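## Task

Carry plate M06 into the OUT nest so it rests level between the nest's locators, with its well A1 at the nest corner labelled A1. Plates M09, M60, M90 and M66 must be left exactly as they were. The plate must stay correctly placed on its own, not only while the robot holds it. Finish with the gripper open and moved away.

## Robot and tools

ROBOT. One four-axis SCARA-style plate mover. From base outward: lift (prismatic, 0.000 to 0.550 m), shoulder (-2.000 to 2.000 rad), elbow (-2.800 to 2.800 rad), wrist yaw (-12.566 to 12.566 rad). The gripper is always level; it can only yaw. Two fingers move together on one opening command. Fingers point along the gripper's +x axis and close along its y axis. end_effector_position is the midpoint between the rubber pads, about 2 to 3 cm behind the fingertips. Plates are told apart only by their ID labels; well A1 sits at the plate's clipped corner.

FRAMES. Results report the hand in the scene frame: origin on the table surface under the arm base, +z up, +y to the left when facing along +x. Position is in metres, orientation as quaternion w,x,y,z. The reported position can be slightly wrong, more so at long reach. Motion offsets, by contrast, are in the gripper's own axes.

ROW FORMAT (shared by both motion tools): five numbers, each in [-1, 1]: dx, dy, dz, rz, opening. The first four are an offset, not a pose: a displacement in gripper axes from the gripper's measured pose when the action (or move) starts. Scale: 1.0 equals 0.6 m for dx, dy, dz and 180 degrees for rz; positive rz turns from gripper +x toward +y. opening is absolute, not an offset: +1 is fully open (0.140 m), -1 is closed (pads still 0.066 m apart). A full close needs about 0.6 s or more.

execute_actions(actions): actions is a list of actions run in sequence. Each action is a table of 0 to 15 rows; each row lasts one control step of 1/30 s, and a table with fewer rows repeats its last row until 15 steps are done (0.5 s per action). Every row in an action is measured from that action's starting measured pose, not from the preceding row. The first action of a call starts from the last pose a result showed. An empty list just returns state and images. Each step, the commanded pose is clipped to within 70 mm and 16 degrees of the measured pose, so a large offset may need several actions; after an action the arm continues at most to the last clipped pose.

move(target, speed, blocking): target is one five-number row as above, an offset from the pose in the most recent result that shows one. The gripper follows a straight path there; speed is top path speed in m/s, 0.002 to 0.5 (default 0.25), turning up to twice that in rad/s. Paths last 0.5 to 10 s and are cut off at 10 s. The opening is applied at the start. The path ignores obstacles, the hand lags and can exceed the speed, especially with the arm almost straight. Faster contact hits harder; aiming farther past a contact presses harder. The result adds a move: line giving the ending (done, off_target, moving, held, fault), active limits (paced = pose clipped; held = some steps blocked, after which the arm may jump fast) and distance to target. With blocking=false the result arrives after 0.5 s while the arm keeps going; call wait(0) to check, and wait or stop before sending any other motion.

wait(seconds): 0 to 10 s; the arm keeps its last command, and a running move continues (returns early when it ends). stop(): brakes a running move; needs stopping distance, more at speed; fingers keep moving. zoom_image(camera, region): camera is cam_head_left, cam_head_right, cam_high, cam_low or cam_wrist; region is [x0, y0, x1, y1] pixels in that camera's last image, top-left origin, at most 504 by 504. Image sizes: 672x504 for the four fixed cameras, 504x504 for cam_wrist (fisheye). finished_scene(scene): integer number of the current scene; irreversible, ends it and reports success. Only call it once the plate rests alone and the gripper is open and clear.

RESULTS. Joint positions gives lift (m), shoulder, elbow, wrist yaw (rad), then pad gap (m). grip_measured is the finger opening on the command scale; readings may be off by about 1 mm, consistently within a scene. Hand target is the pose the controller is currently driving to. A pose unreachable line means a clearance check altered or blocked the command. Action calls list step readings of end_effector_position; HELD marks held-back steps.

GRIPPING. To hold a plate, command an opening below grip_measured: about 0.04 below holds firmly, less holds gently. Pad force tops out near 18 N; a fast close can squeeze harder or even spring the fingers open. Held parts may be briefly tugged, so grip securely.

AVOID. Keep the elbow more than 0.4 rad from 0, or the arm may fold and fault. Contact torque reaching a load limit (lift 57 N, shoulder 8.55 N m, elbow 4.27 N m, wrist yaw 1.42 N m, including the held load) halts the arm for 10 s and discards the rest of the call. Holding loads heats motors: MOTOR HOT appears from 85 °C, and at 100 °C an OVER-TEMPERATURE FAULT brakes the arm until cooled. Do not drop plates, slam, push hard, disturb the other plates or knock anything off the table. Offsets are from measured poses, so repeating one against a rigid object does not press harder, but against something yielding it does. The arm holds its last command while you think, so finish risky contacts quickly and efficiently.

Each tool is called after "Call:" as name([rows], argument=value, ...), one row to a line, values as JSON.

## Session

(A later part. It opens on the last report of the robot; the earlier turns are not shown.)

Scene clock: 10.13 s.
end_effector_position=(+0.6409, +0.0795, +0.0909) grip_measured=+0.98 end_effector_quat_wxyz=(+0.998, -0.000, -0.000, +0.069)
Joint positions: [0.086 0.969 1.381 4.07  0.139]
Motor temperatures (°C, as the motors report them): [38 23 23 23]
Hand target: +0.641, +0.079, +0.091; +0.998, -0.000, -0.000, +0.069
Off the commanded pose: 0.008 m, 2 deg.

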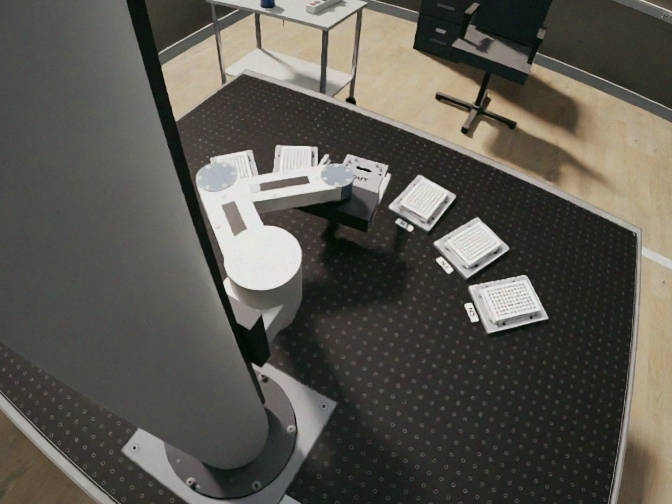

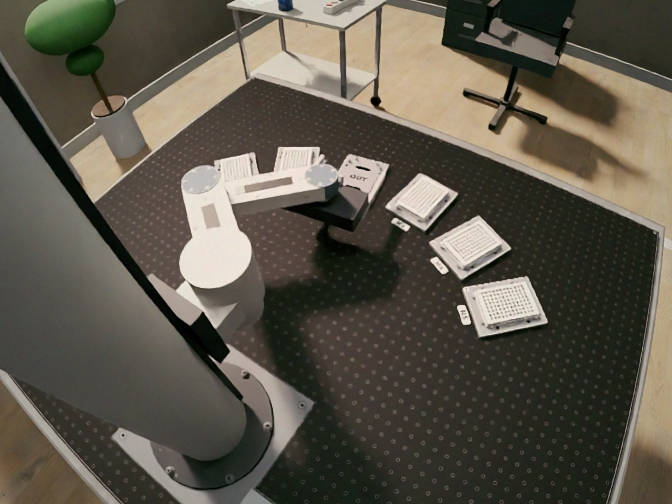

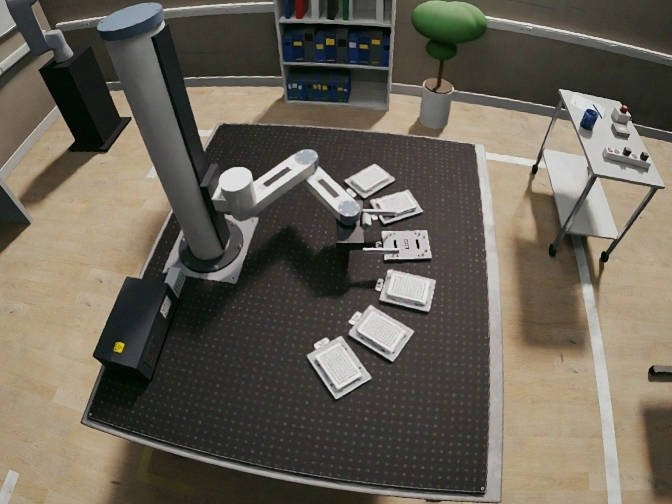

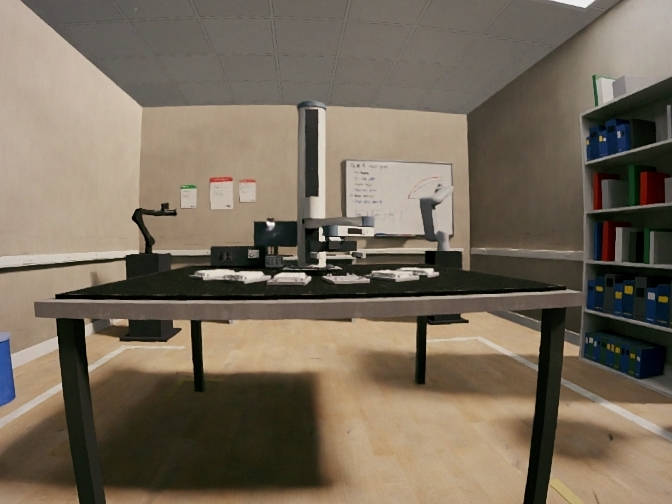

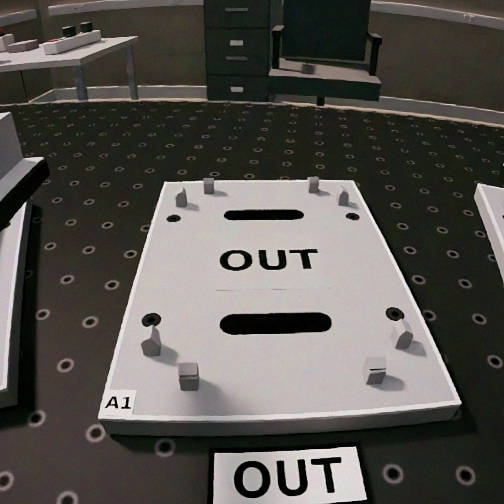

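Call:
zoom_image(camera="cam_wrist", region=[130, 320, 172, 362])

Call:
zoom_image(camera="cam_wrist", region=[382, 314, 424, 356])

Call:
zoom_image(camera="cam_wrist", region=[168, 356, 210, 398])

Call:
zoom_image(camera="cam_wrist", region=[354, 350, 396, 392])

Call:
zoom_image(camera="cam_wrist", region=[168, 184, 196, 212])

Call:
zoom_image(camera="cam_wrist", region=[330, 183, 358, 211])

Call:
zoom_image(camera="cam_wrist", region=[195, 172, 223, 200])

Call:
zoom_image(camera="cam_wrist", region=[300, 171, 328, 199])

Region (130, 320, 172, 362) of cam_wrist's 504x504 image, scaled by 12.000, with more detail than that image has.

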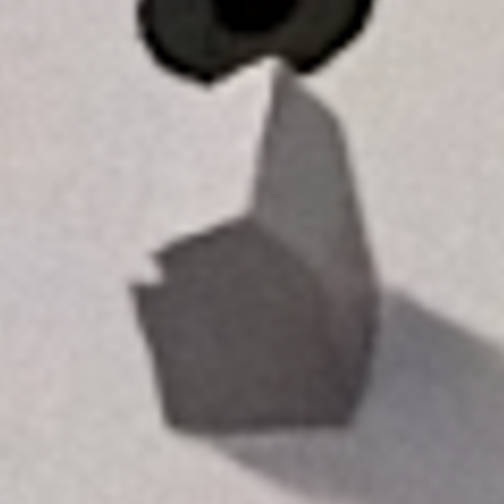

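Region (382, 314, 424, 356) of cam_wrist's 504x504 image, scaled by 12.000, with more detail than that image has.

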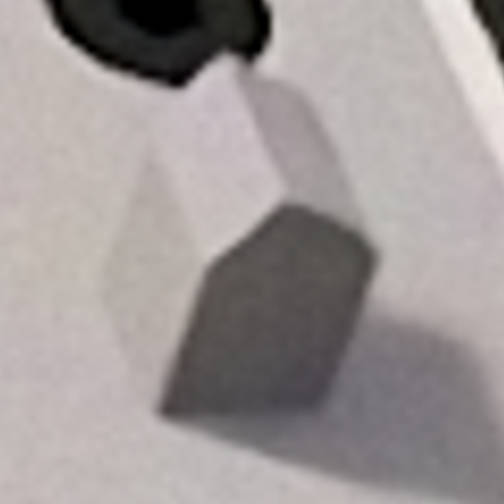

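Region (168, 356, 210, 398) of cam_wrist's 504x504 image, scaled by 12.000, with more detail than that image has.

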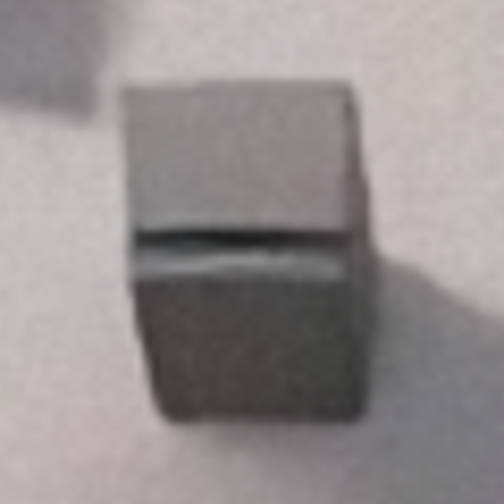

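Region (354, 350, 396, 392) of cam_wrist's 504x504 image, scaled by 12.000, with more detail than that image has.

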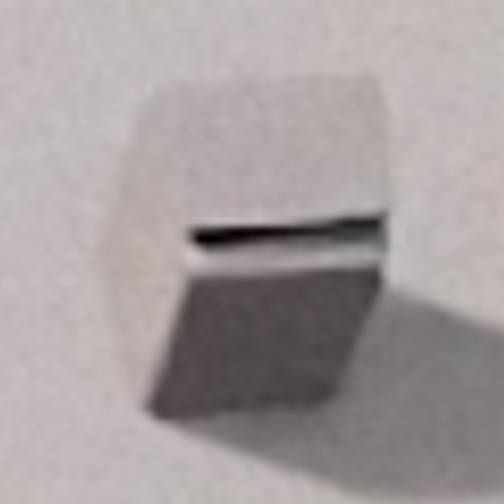

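Region (168, 184, 196, 212) of cam_wrist's 504x504 image, scaled by 18.000, with more detail than that image has.

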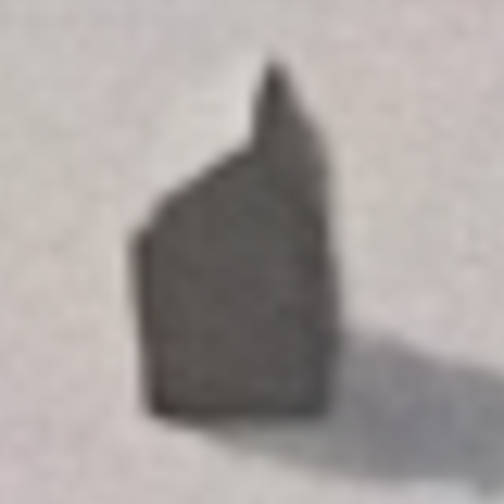

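Region (330, 183, 358, 211) of cam_wrist's 504x504 image, scaled by 18.000, with more detail than that image has.

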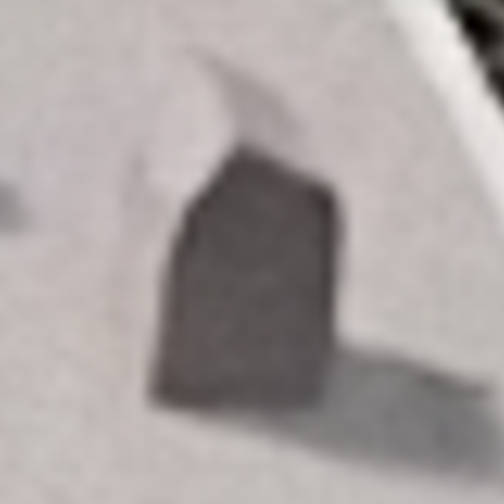

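Region (195, 172, 223, 200) of cam_wrist's 504x504 image, scaled by 18.000, with more detail than that image has.

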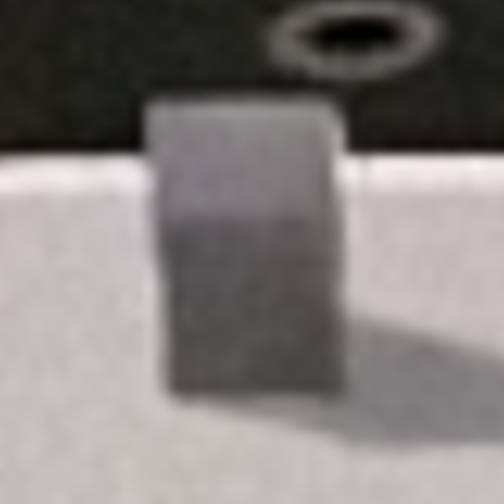

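Region (300, 171, 328, 199) of cam_wrist's 504x504 image, scaled by 18.000, with more detail than that image has.

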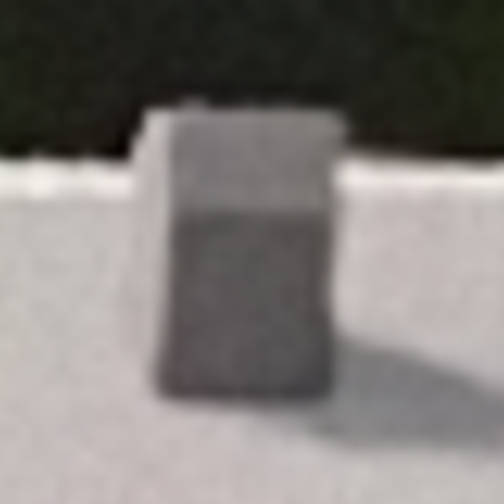

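Call:
zoom_image(camera="cam_wrist", region=[0, 180, 60, 300])

Call:
zoom_image(camera="cam_wrist", region=[0, 300, 60, 420])

Region (0, 180, 60, 300) of cam_wrist's 504x504 image, scaled by 4.200, with more detail than that image has.

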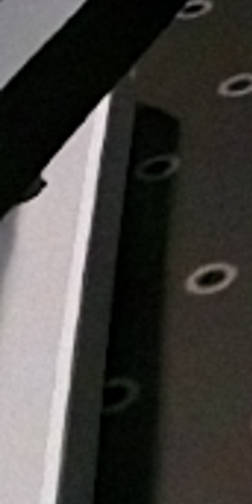

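Region (0, 300, 60, 420) of cam_wrist's 504x504 image, scaled by 4.200, with more detail than that image has.

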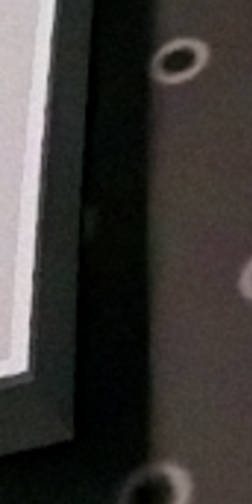

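Call:
execute_actions([
  [[0.0414,0.0537,-0.0125,0.245,1],[0.0414,0.0537,-0.0125,0.245,1],[0.0441,0.0580,-0.0136,0.245,1],[0.0475,0.0637,-0.0150,0.245,1],[0.0528,0.0735,-0.0174,0.245,1],[0.0582,0.0844,-0.0202,0.245,1],[0.0628,0.0950,-0.0230,0.245,1],[0.0670,0.1063,-0.0261,0.245,1],[0.0704,0.1169,-0.0293,0.245,1],[0.0728,0.1270,-0.0324,0.245,1],[0.0740,0.1343,-0.0348,0.245,1]],
])

Scene clock: 13.87 s.
end_effector_position=(+0.6722, +0.1648, +0.0699) grip_measured=+0.98 end_effector_quat_wxyz=(+0.899, -0.000, -0.000, +0.437)
Joint positions: [0.065 0.725 1.839 4.624 0.139]
Motor temperatures (°C, as the motors report them): [38 23 23 23]
Hand target: +0.674, +0.165, +0.070; +0.899, -0.000, -0.000, +0.438
Off the commanded pose: 0.002 m, 0 deg.
Step readings (end_effector_position):
0: (+0.6409, +0.0795, +0.0909)
1: (+0.6409, +0.0796, +0.0908)
2: (+0.6424, +0.0828, +0.0903)
4: (+0.6492, +0.1009, +0.0863)
8: (+0.6602, +0.1282, +0.0797)
15: end_effector_position above

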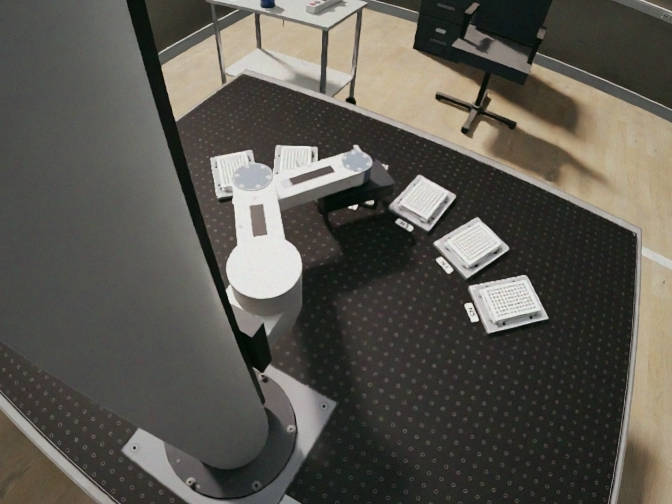

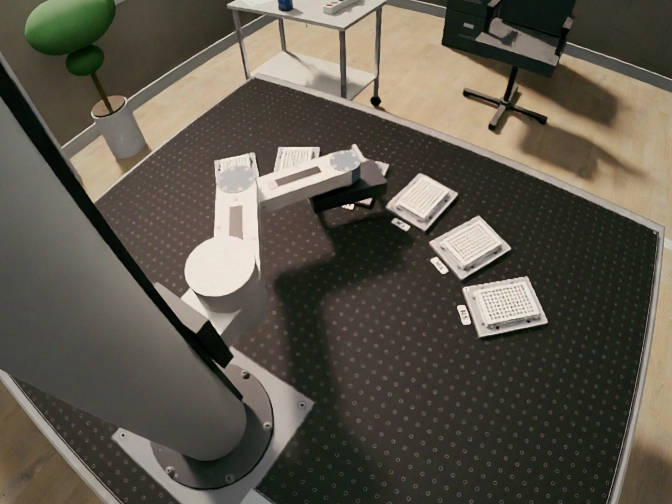

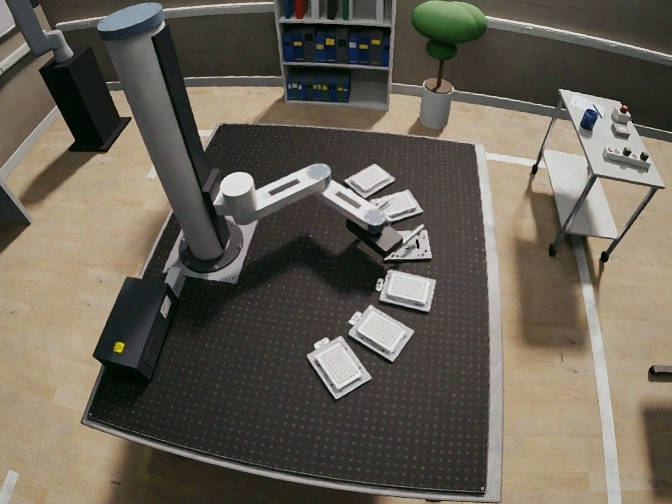

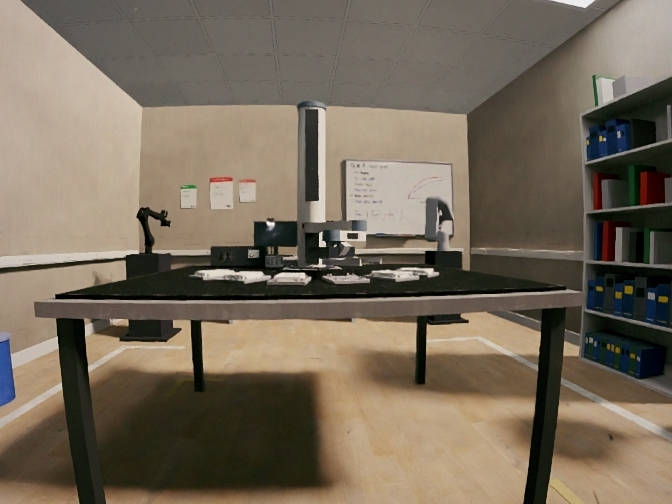

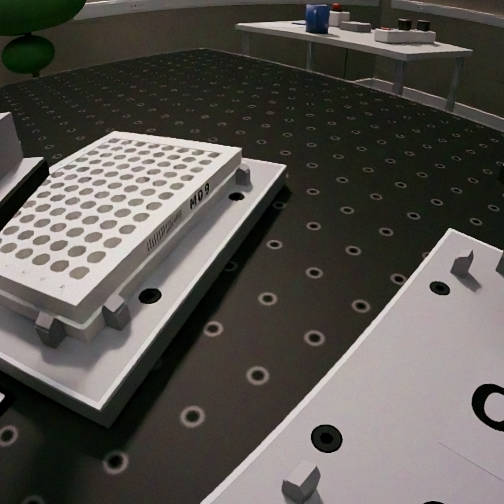

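Call:
zoom_image(camera="cam_wrist", region=[140, 170, 230, 260])

Region (140, 170, 230, 260) of cam_wrist's 504x504 image, scaled by 5.600, with more detail than that image has.

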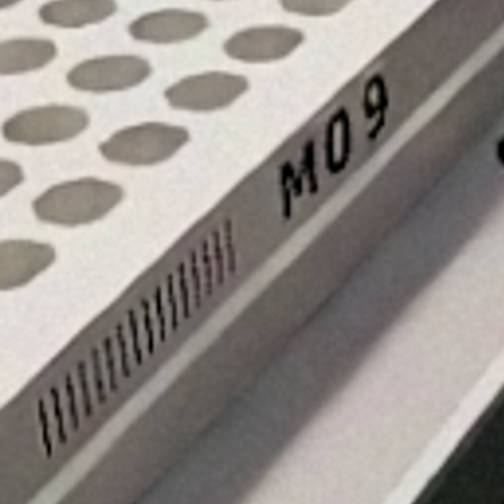

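Call:
execute_actions(actions=[])

Call:
zoom_image(camera="cam_wrist", region=[30, 280, 130, 360])

Call:
zoom_image(camera="cam_high", region=[335, 155, 435, 235])

Call:
zoom_image(camera="cam_head_left", region=[200, 138, 330, 208])

Scene clock: 15.13 s.
end_effector_position=(+0.6736, +0.1654, +0.0699) grip_measured=+0.98 end_effector_quat_wxyz=(+0.899, -0.000, -0.000, +0.438)
Joint positions: [0.065 0.72  1.851 4.62  0.139]
Motor temperatures (°C, as the motors report them): [38 23 23 23]
Hand target: +0.674, +0.165, +0.070; +0.899, -0.000, -0.000, +0.438
Off the commanded pose: 0.000 m, 0 deg.

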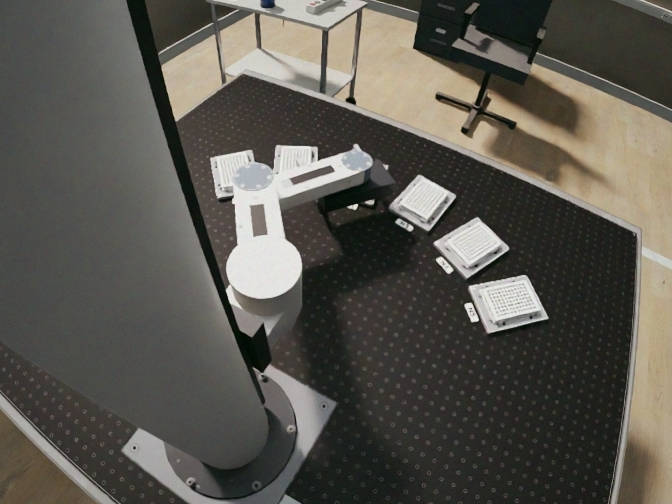

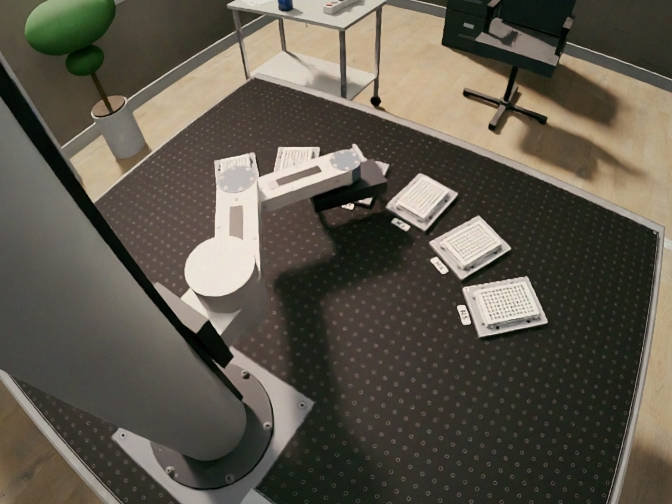

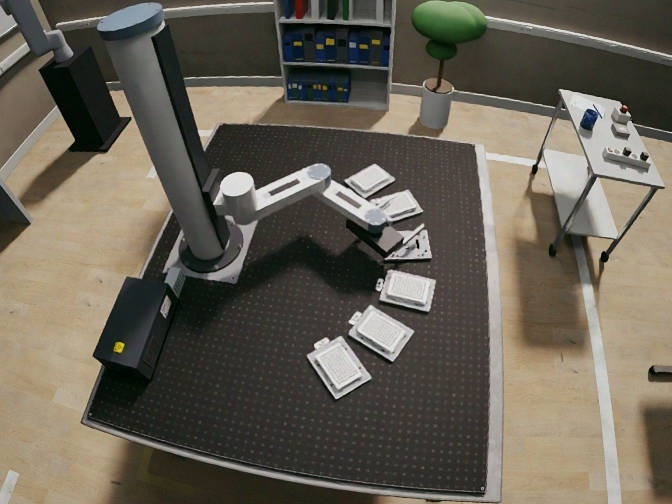

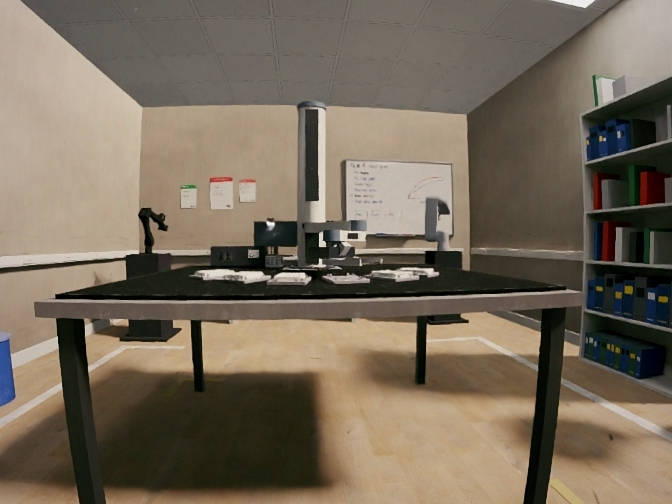

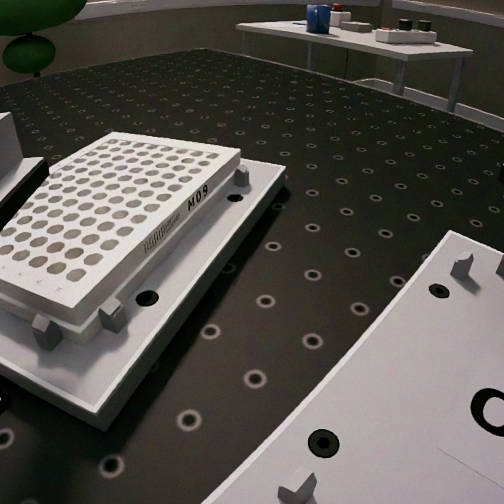

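Region (30, 280, 130, 360) of cam_wrist's 504x504 image, scaled by 5.040, with more detail than that image has; it fills the top 403 rows of this view, and the rest is white.

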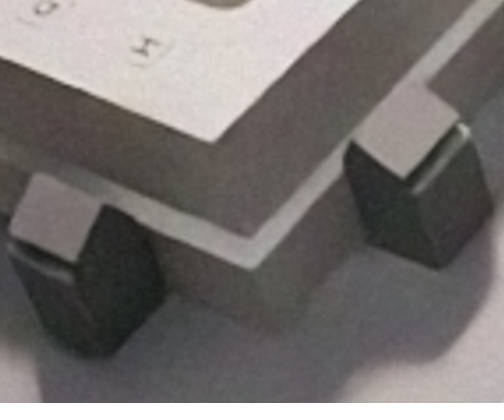

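Region (335, 155, 435, 235) of cam_high's 672x504 image, scaled by 5.040, with more detail than that image has; it fills the top 403 rows of this view, and the rest is white.

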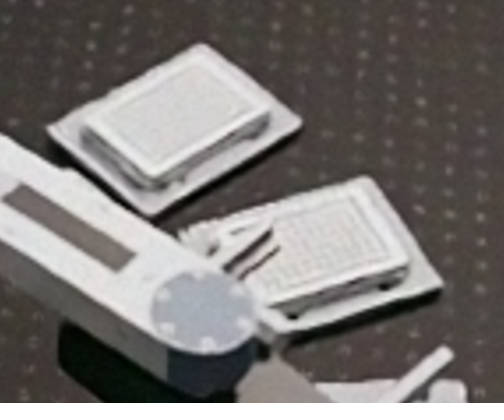

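Region (200, 138, 330, 208) of cam_head_left's 672x504 image, scaled by 3.877, with more detail than that image has; it fills the top 271 rows of this view, and the rest is white.

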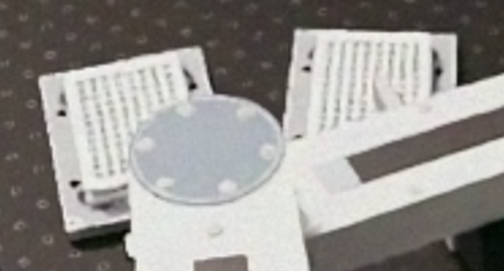

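Call:
execute_actions([
  [[0.06117,0.41982,0.035,-0.02778,-0.3]],
])

Scene clock: 16.20 s.
end_effector_position=(+0.5882, +0.2678, +0.0817) grip_measured=-0.30 end_effector_quat_wxyz=(+0.909, -0.000, -0.000, +0.416)
Joint positions: [0.077 1.195 1.524 4.423 0.092]
Motor temperatures (°C, as the motors report them): [38 23 23 23]
Hand target: +0.551, +0.302, +0.086; +0.911, -0.000, -0.000, +0.412
Off the commanded pose: 0.122 m, 2 deg; position clipped at the last step of the last action.
Step readings (end_effector_position):
0: (+0.6736, +0.1654, +0.0699)
1: (+0.6736, +0.1654, +0.0699)
2: (+0.6729, +0.1661, +0.0701)
4: (+0.6683, +0.1726, +0.0708)
8: (+0.6452, +0.2020, +0.0742)
15: end_effector_position above

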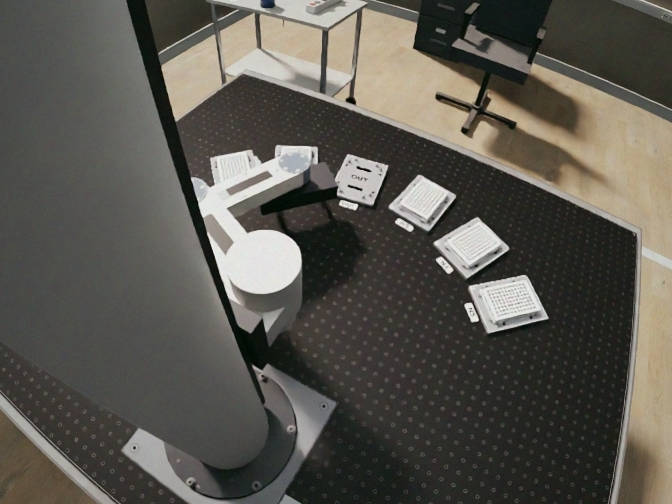

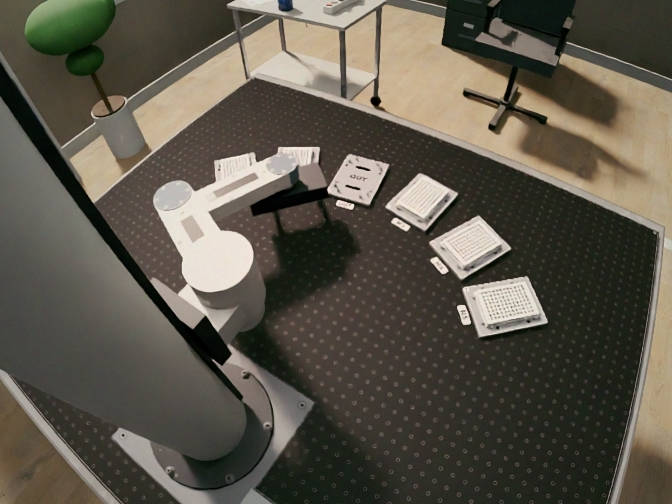

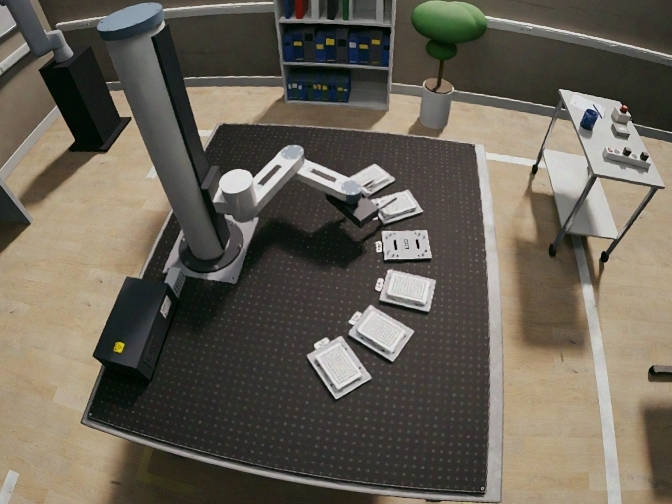

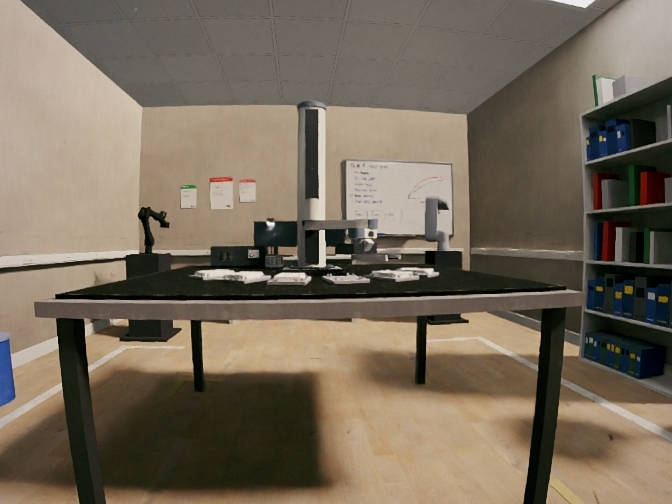

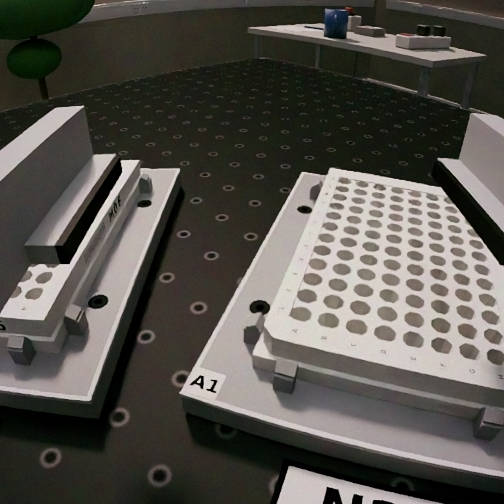

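Call:
zoom_image(camera="cam_wrist", region=[70, 180, 150, 270])

Region (70, 180, 150, 270) of cam_wrist's 504x504 image, scaled by 5.600, with more detail than that image has.

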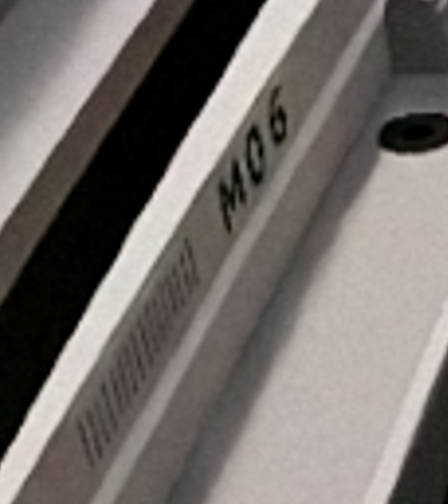

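Call:
execute_actions(actions=[])

Scene clock: 16.67 s.
end_effector_position=(+0.5510, +0.3023, +0.0859) grip_measured=-0.30 end_effector_quat_wxyz=(+0.911, -0.000, -0.000, +0.413)
Joint positions: [0.081 1.368 1.446 4.32  0.092]
Motor temperatures (°C, as the motors report them): [38 23 23 23]
Hand target: +0.551, +0.302, +0.086; +0.911, -0.000, -0.000, +0.412
Off the commanded pose: 0.071 m, 2 deg; position clipped at the last step of the last action.

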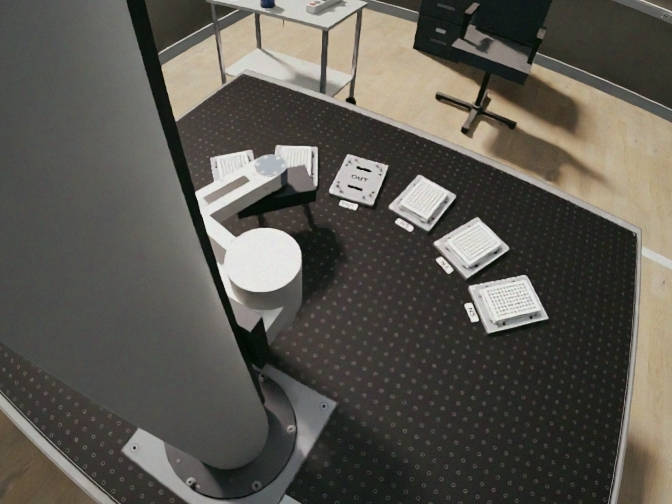

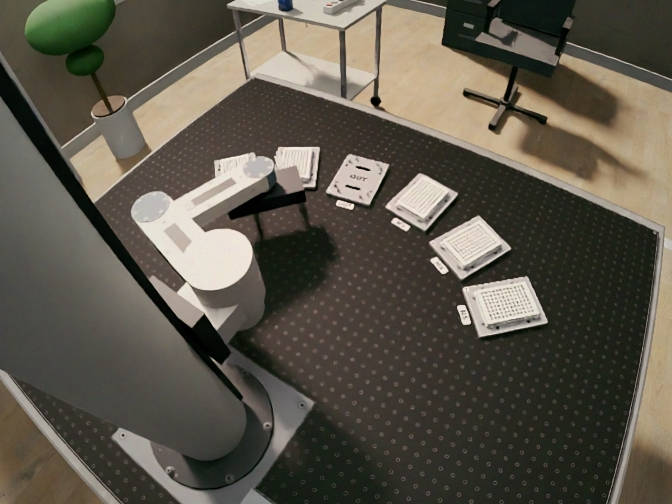

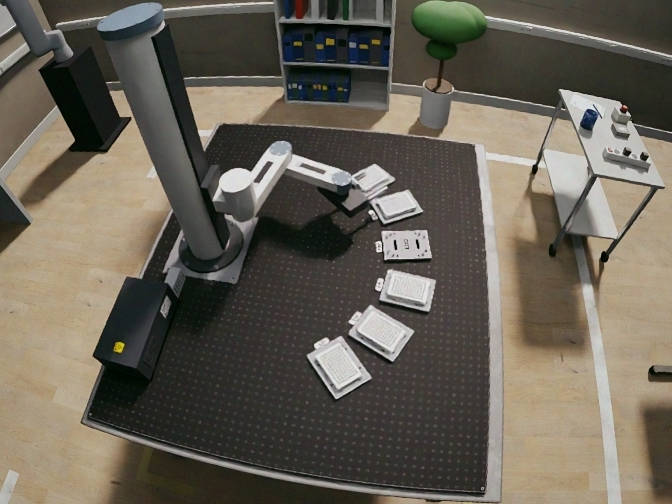

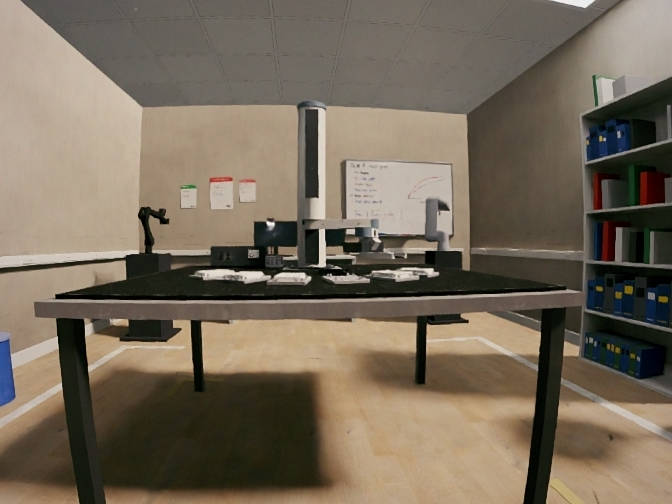

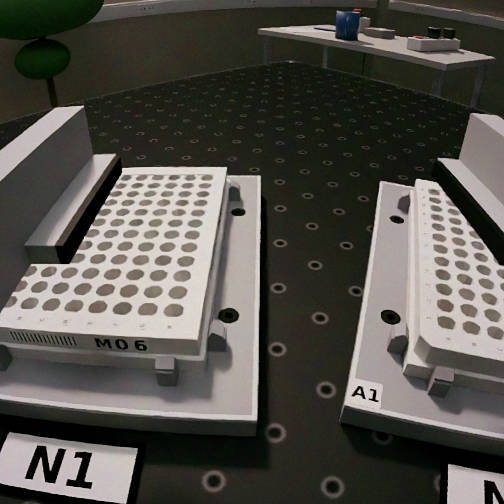

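Call:
zoom_image(camera="cam_wrist", region=[184, 326, 226, 368])

Call:
zoom_image(camera="cam_wrist", region=[200, 160, 242, 202])

Call:
zoom_image(camera="cam_wrist", region=[154, 295, 196, 337])

Call:
zoom_image(camera="cam_wrist", region=[8, 290, 50, 332])

Call:
zoom_image(camera="cam_wrist", region=[214, 301, 242, 329])

Call:
zoom_image(camera="cam_wrist", region=[224, 198, 252, 226])

Region (184, 326, 226, 368) of cam_wrist's 504x504 image, scaled by 12.000, with more detail than that image has.

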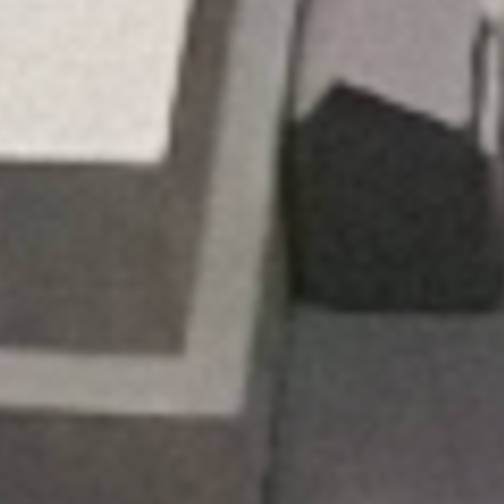

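Region (200, 160, 242, 202) of cam_wrist's 504x504 image, scaled by 12.000, with more detail than that image has.

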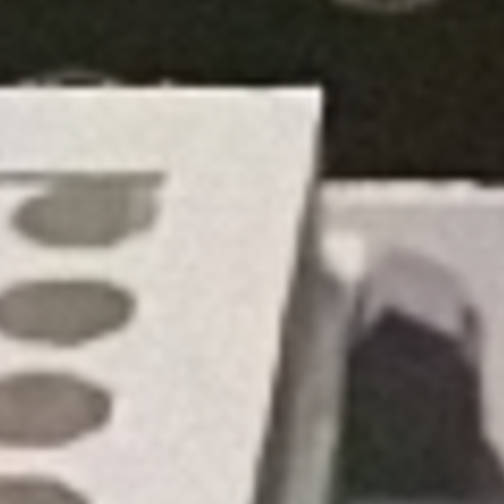

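Region (154, 295, 196, 337) of cam_wrist's 504x504 image, scaled by 12.000, with more detail than that image has.

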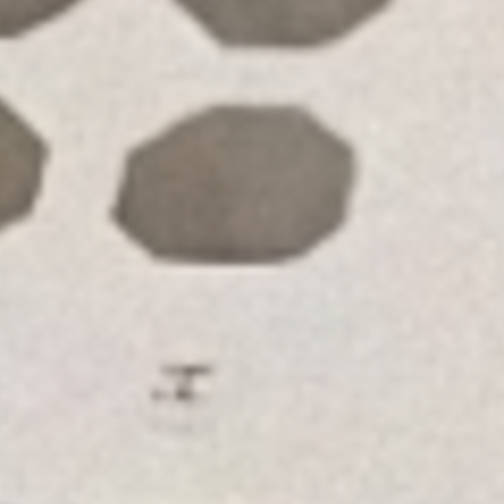

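Region (8, 290, 50, 332) of cam_wrist's 504x504 image, scaled by 12.000, with more detail than that image has.

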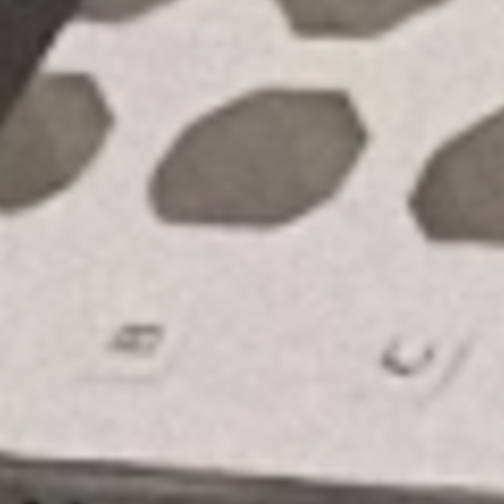

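Region (214, 301, 242, 329) of cam_wrist's 504x504 image, scaled by 18.000, with more detail than that image has.

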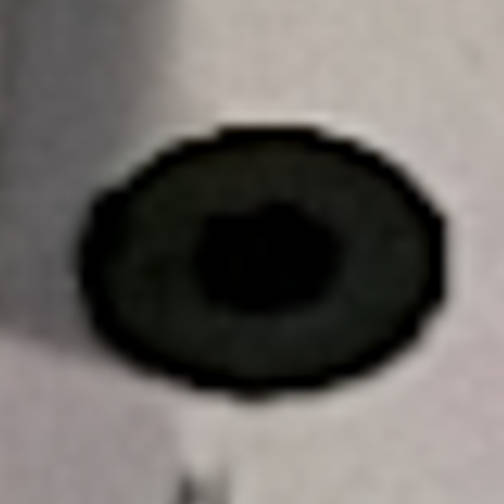

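Region (224, 198, 252, 226) of cam_wrist's 504x504 image, scaled by 18.000, with more detail than that image has.

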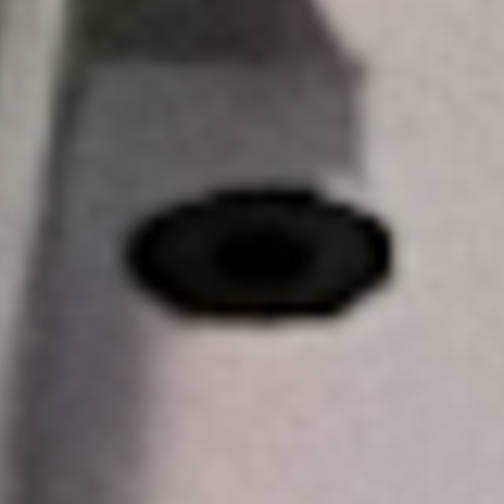

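Call:
execute_actions([
  [[0.10042,0.10737,-0.06483,-0.00822,-0.4]],
])

Scene clock: 18.03 s.
end_effector_position=(+0.5425, +0.3898, +0.0470) grip_measured=-0.40 end_effector_quat_wxyz=(+0.916, -0.000, -0.000, +0.401)
Joint positions: [0.042 1.454 1.725 3.929 0.088]
Motor temperatures (°C, as the motors report them): [38 23 23 23]
Hand target: +0.542, +0.390, +0.047; +0.916, -0.000, -0.000, +0.401
Off the commanded pose: 0.000 m, 0 deg.
Step readings (end_effector_position):
0: (+0.5510, +0.3023, +0.0859)
1: (+0.5510, +0.3023, +0.0859)
2: (+0.5508, +0.3044, +0.0847)
4: (+0.5470, +0.3201, +0.0769)
8: (+0.5317, +0.3774, +0.0514)
15: end_effector_position above

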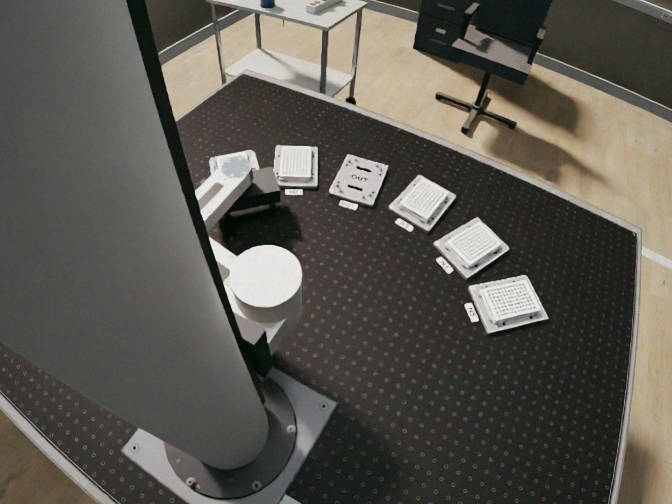

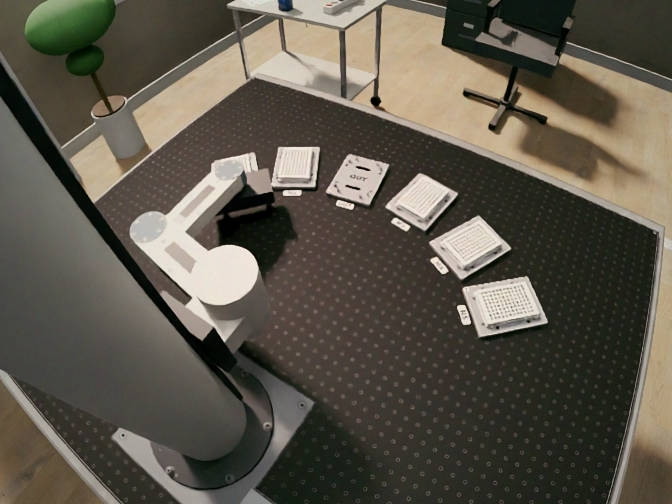

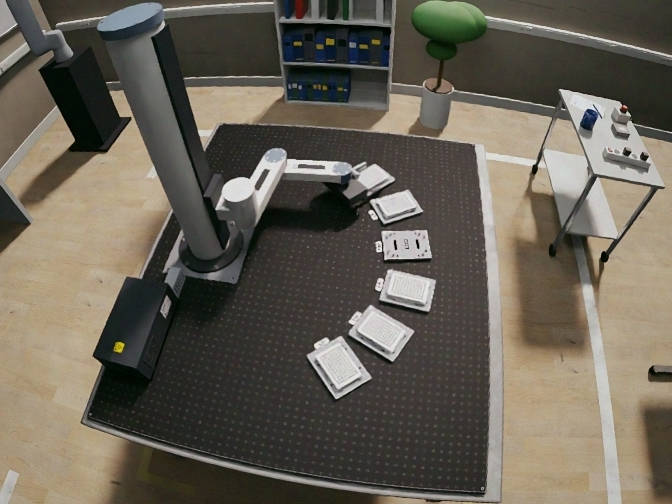

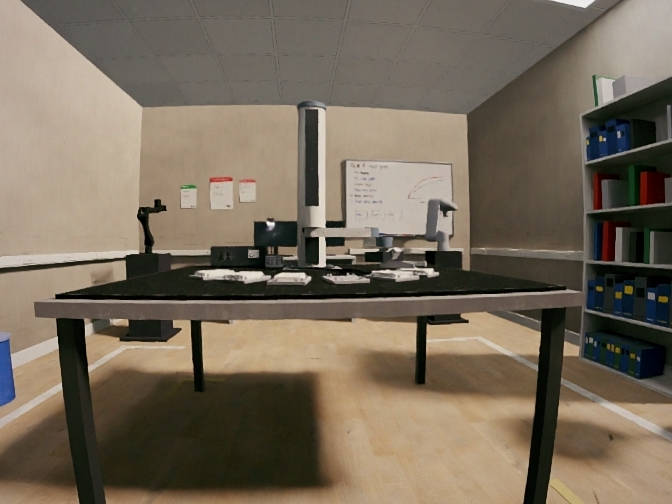

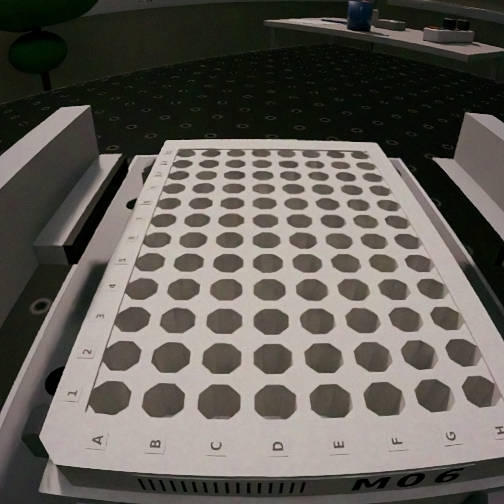

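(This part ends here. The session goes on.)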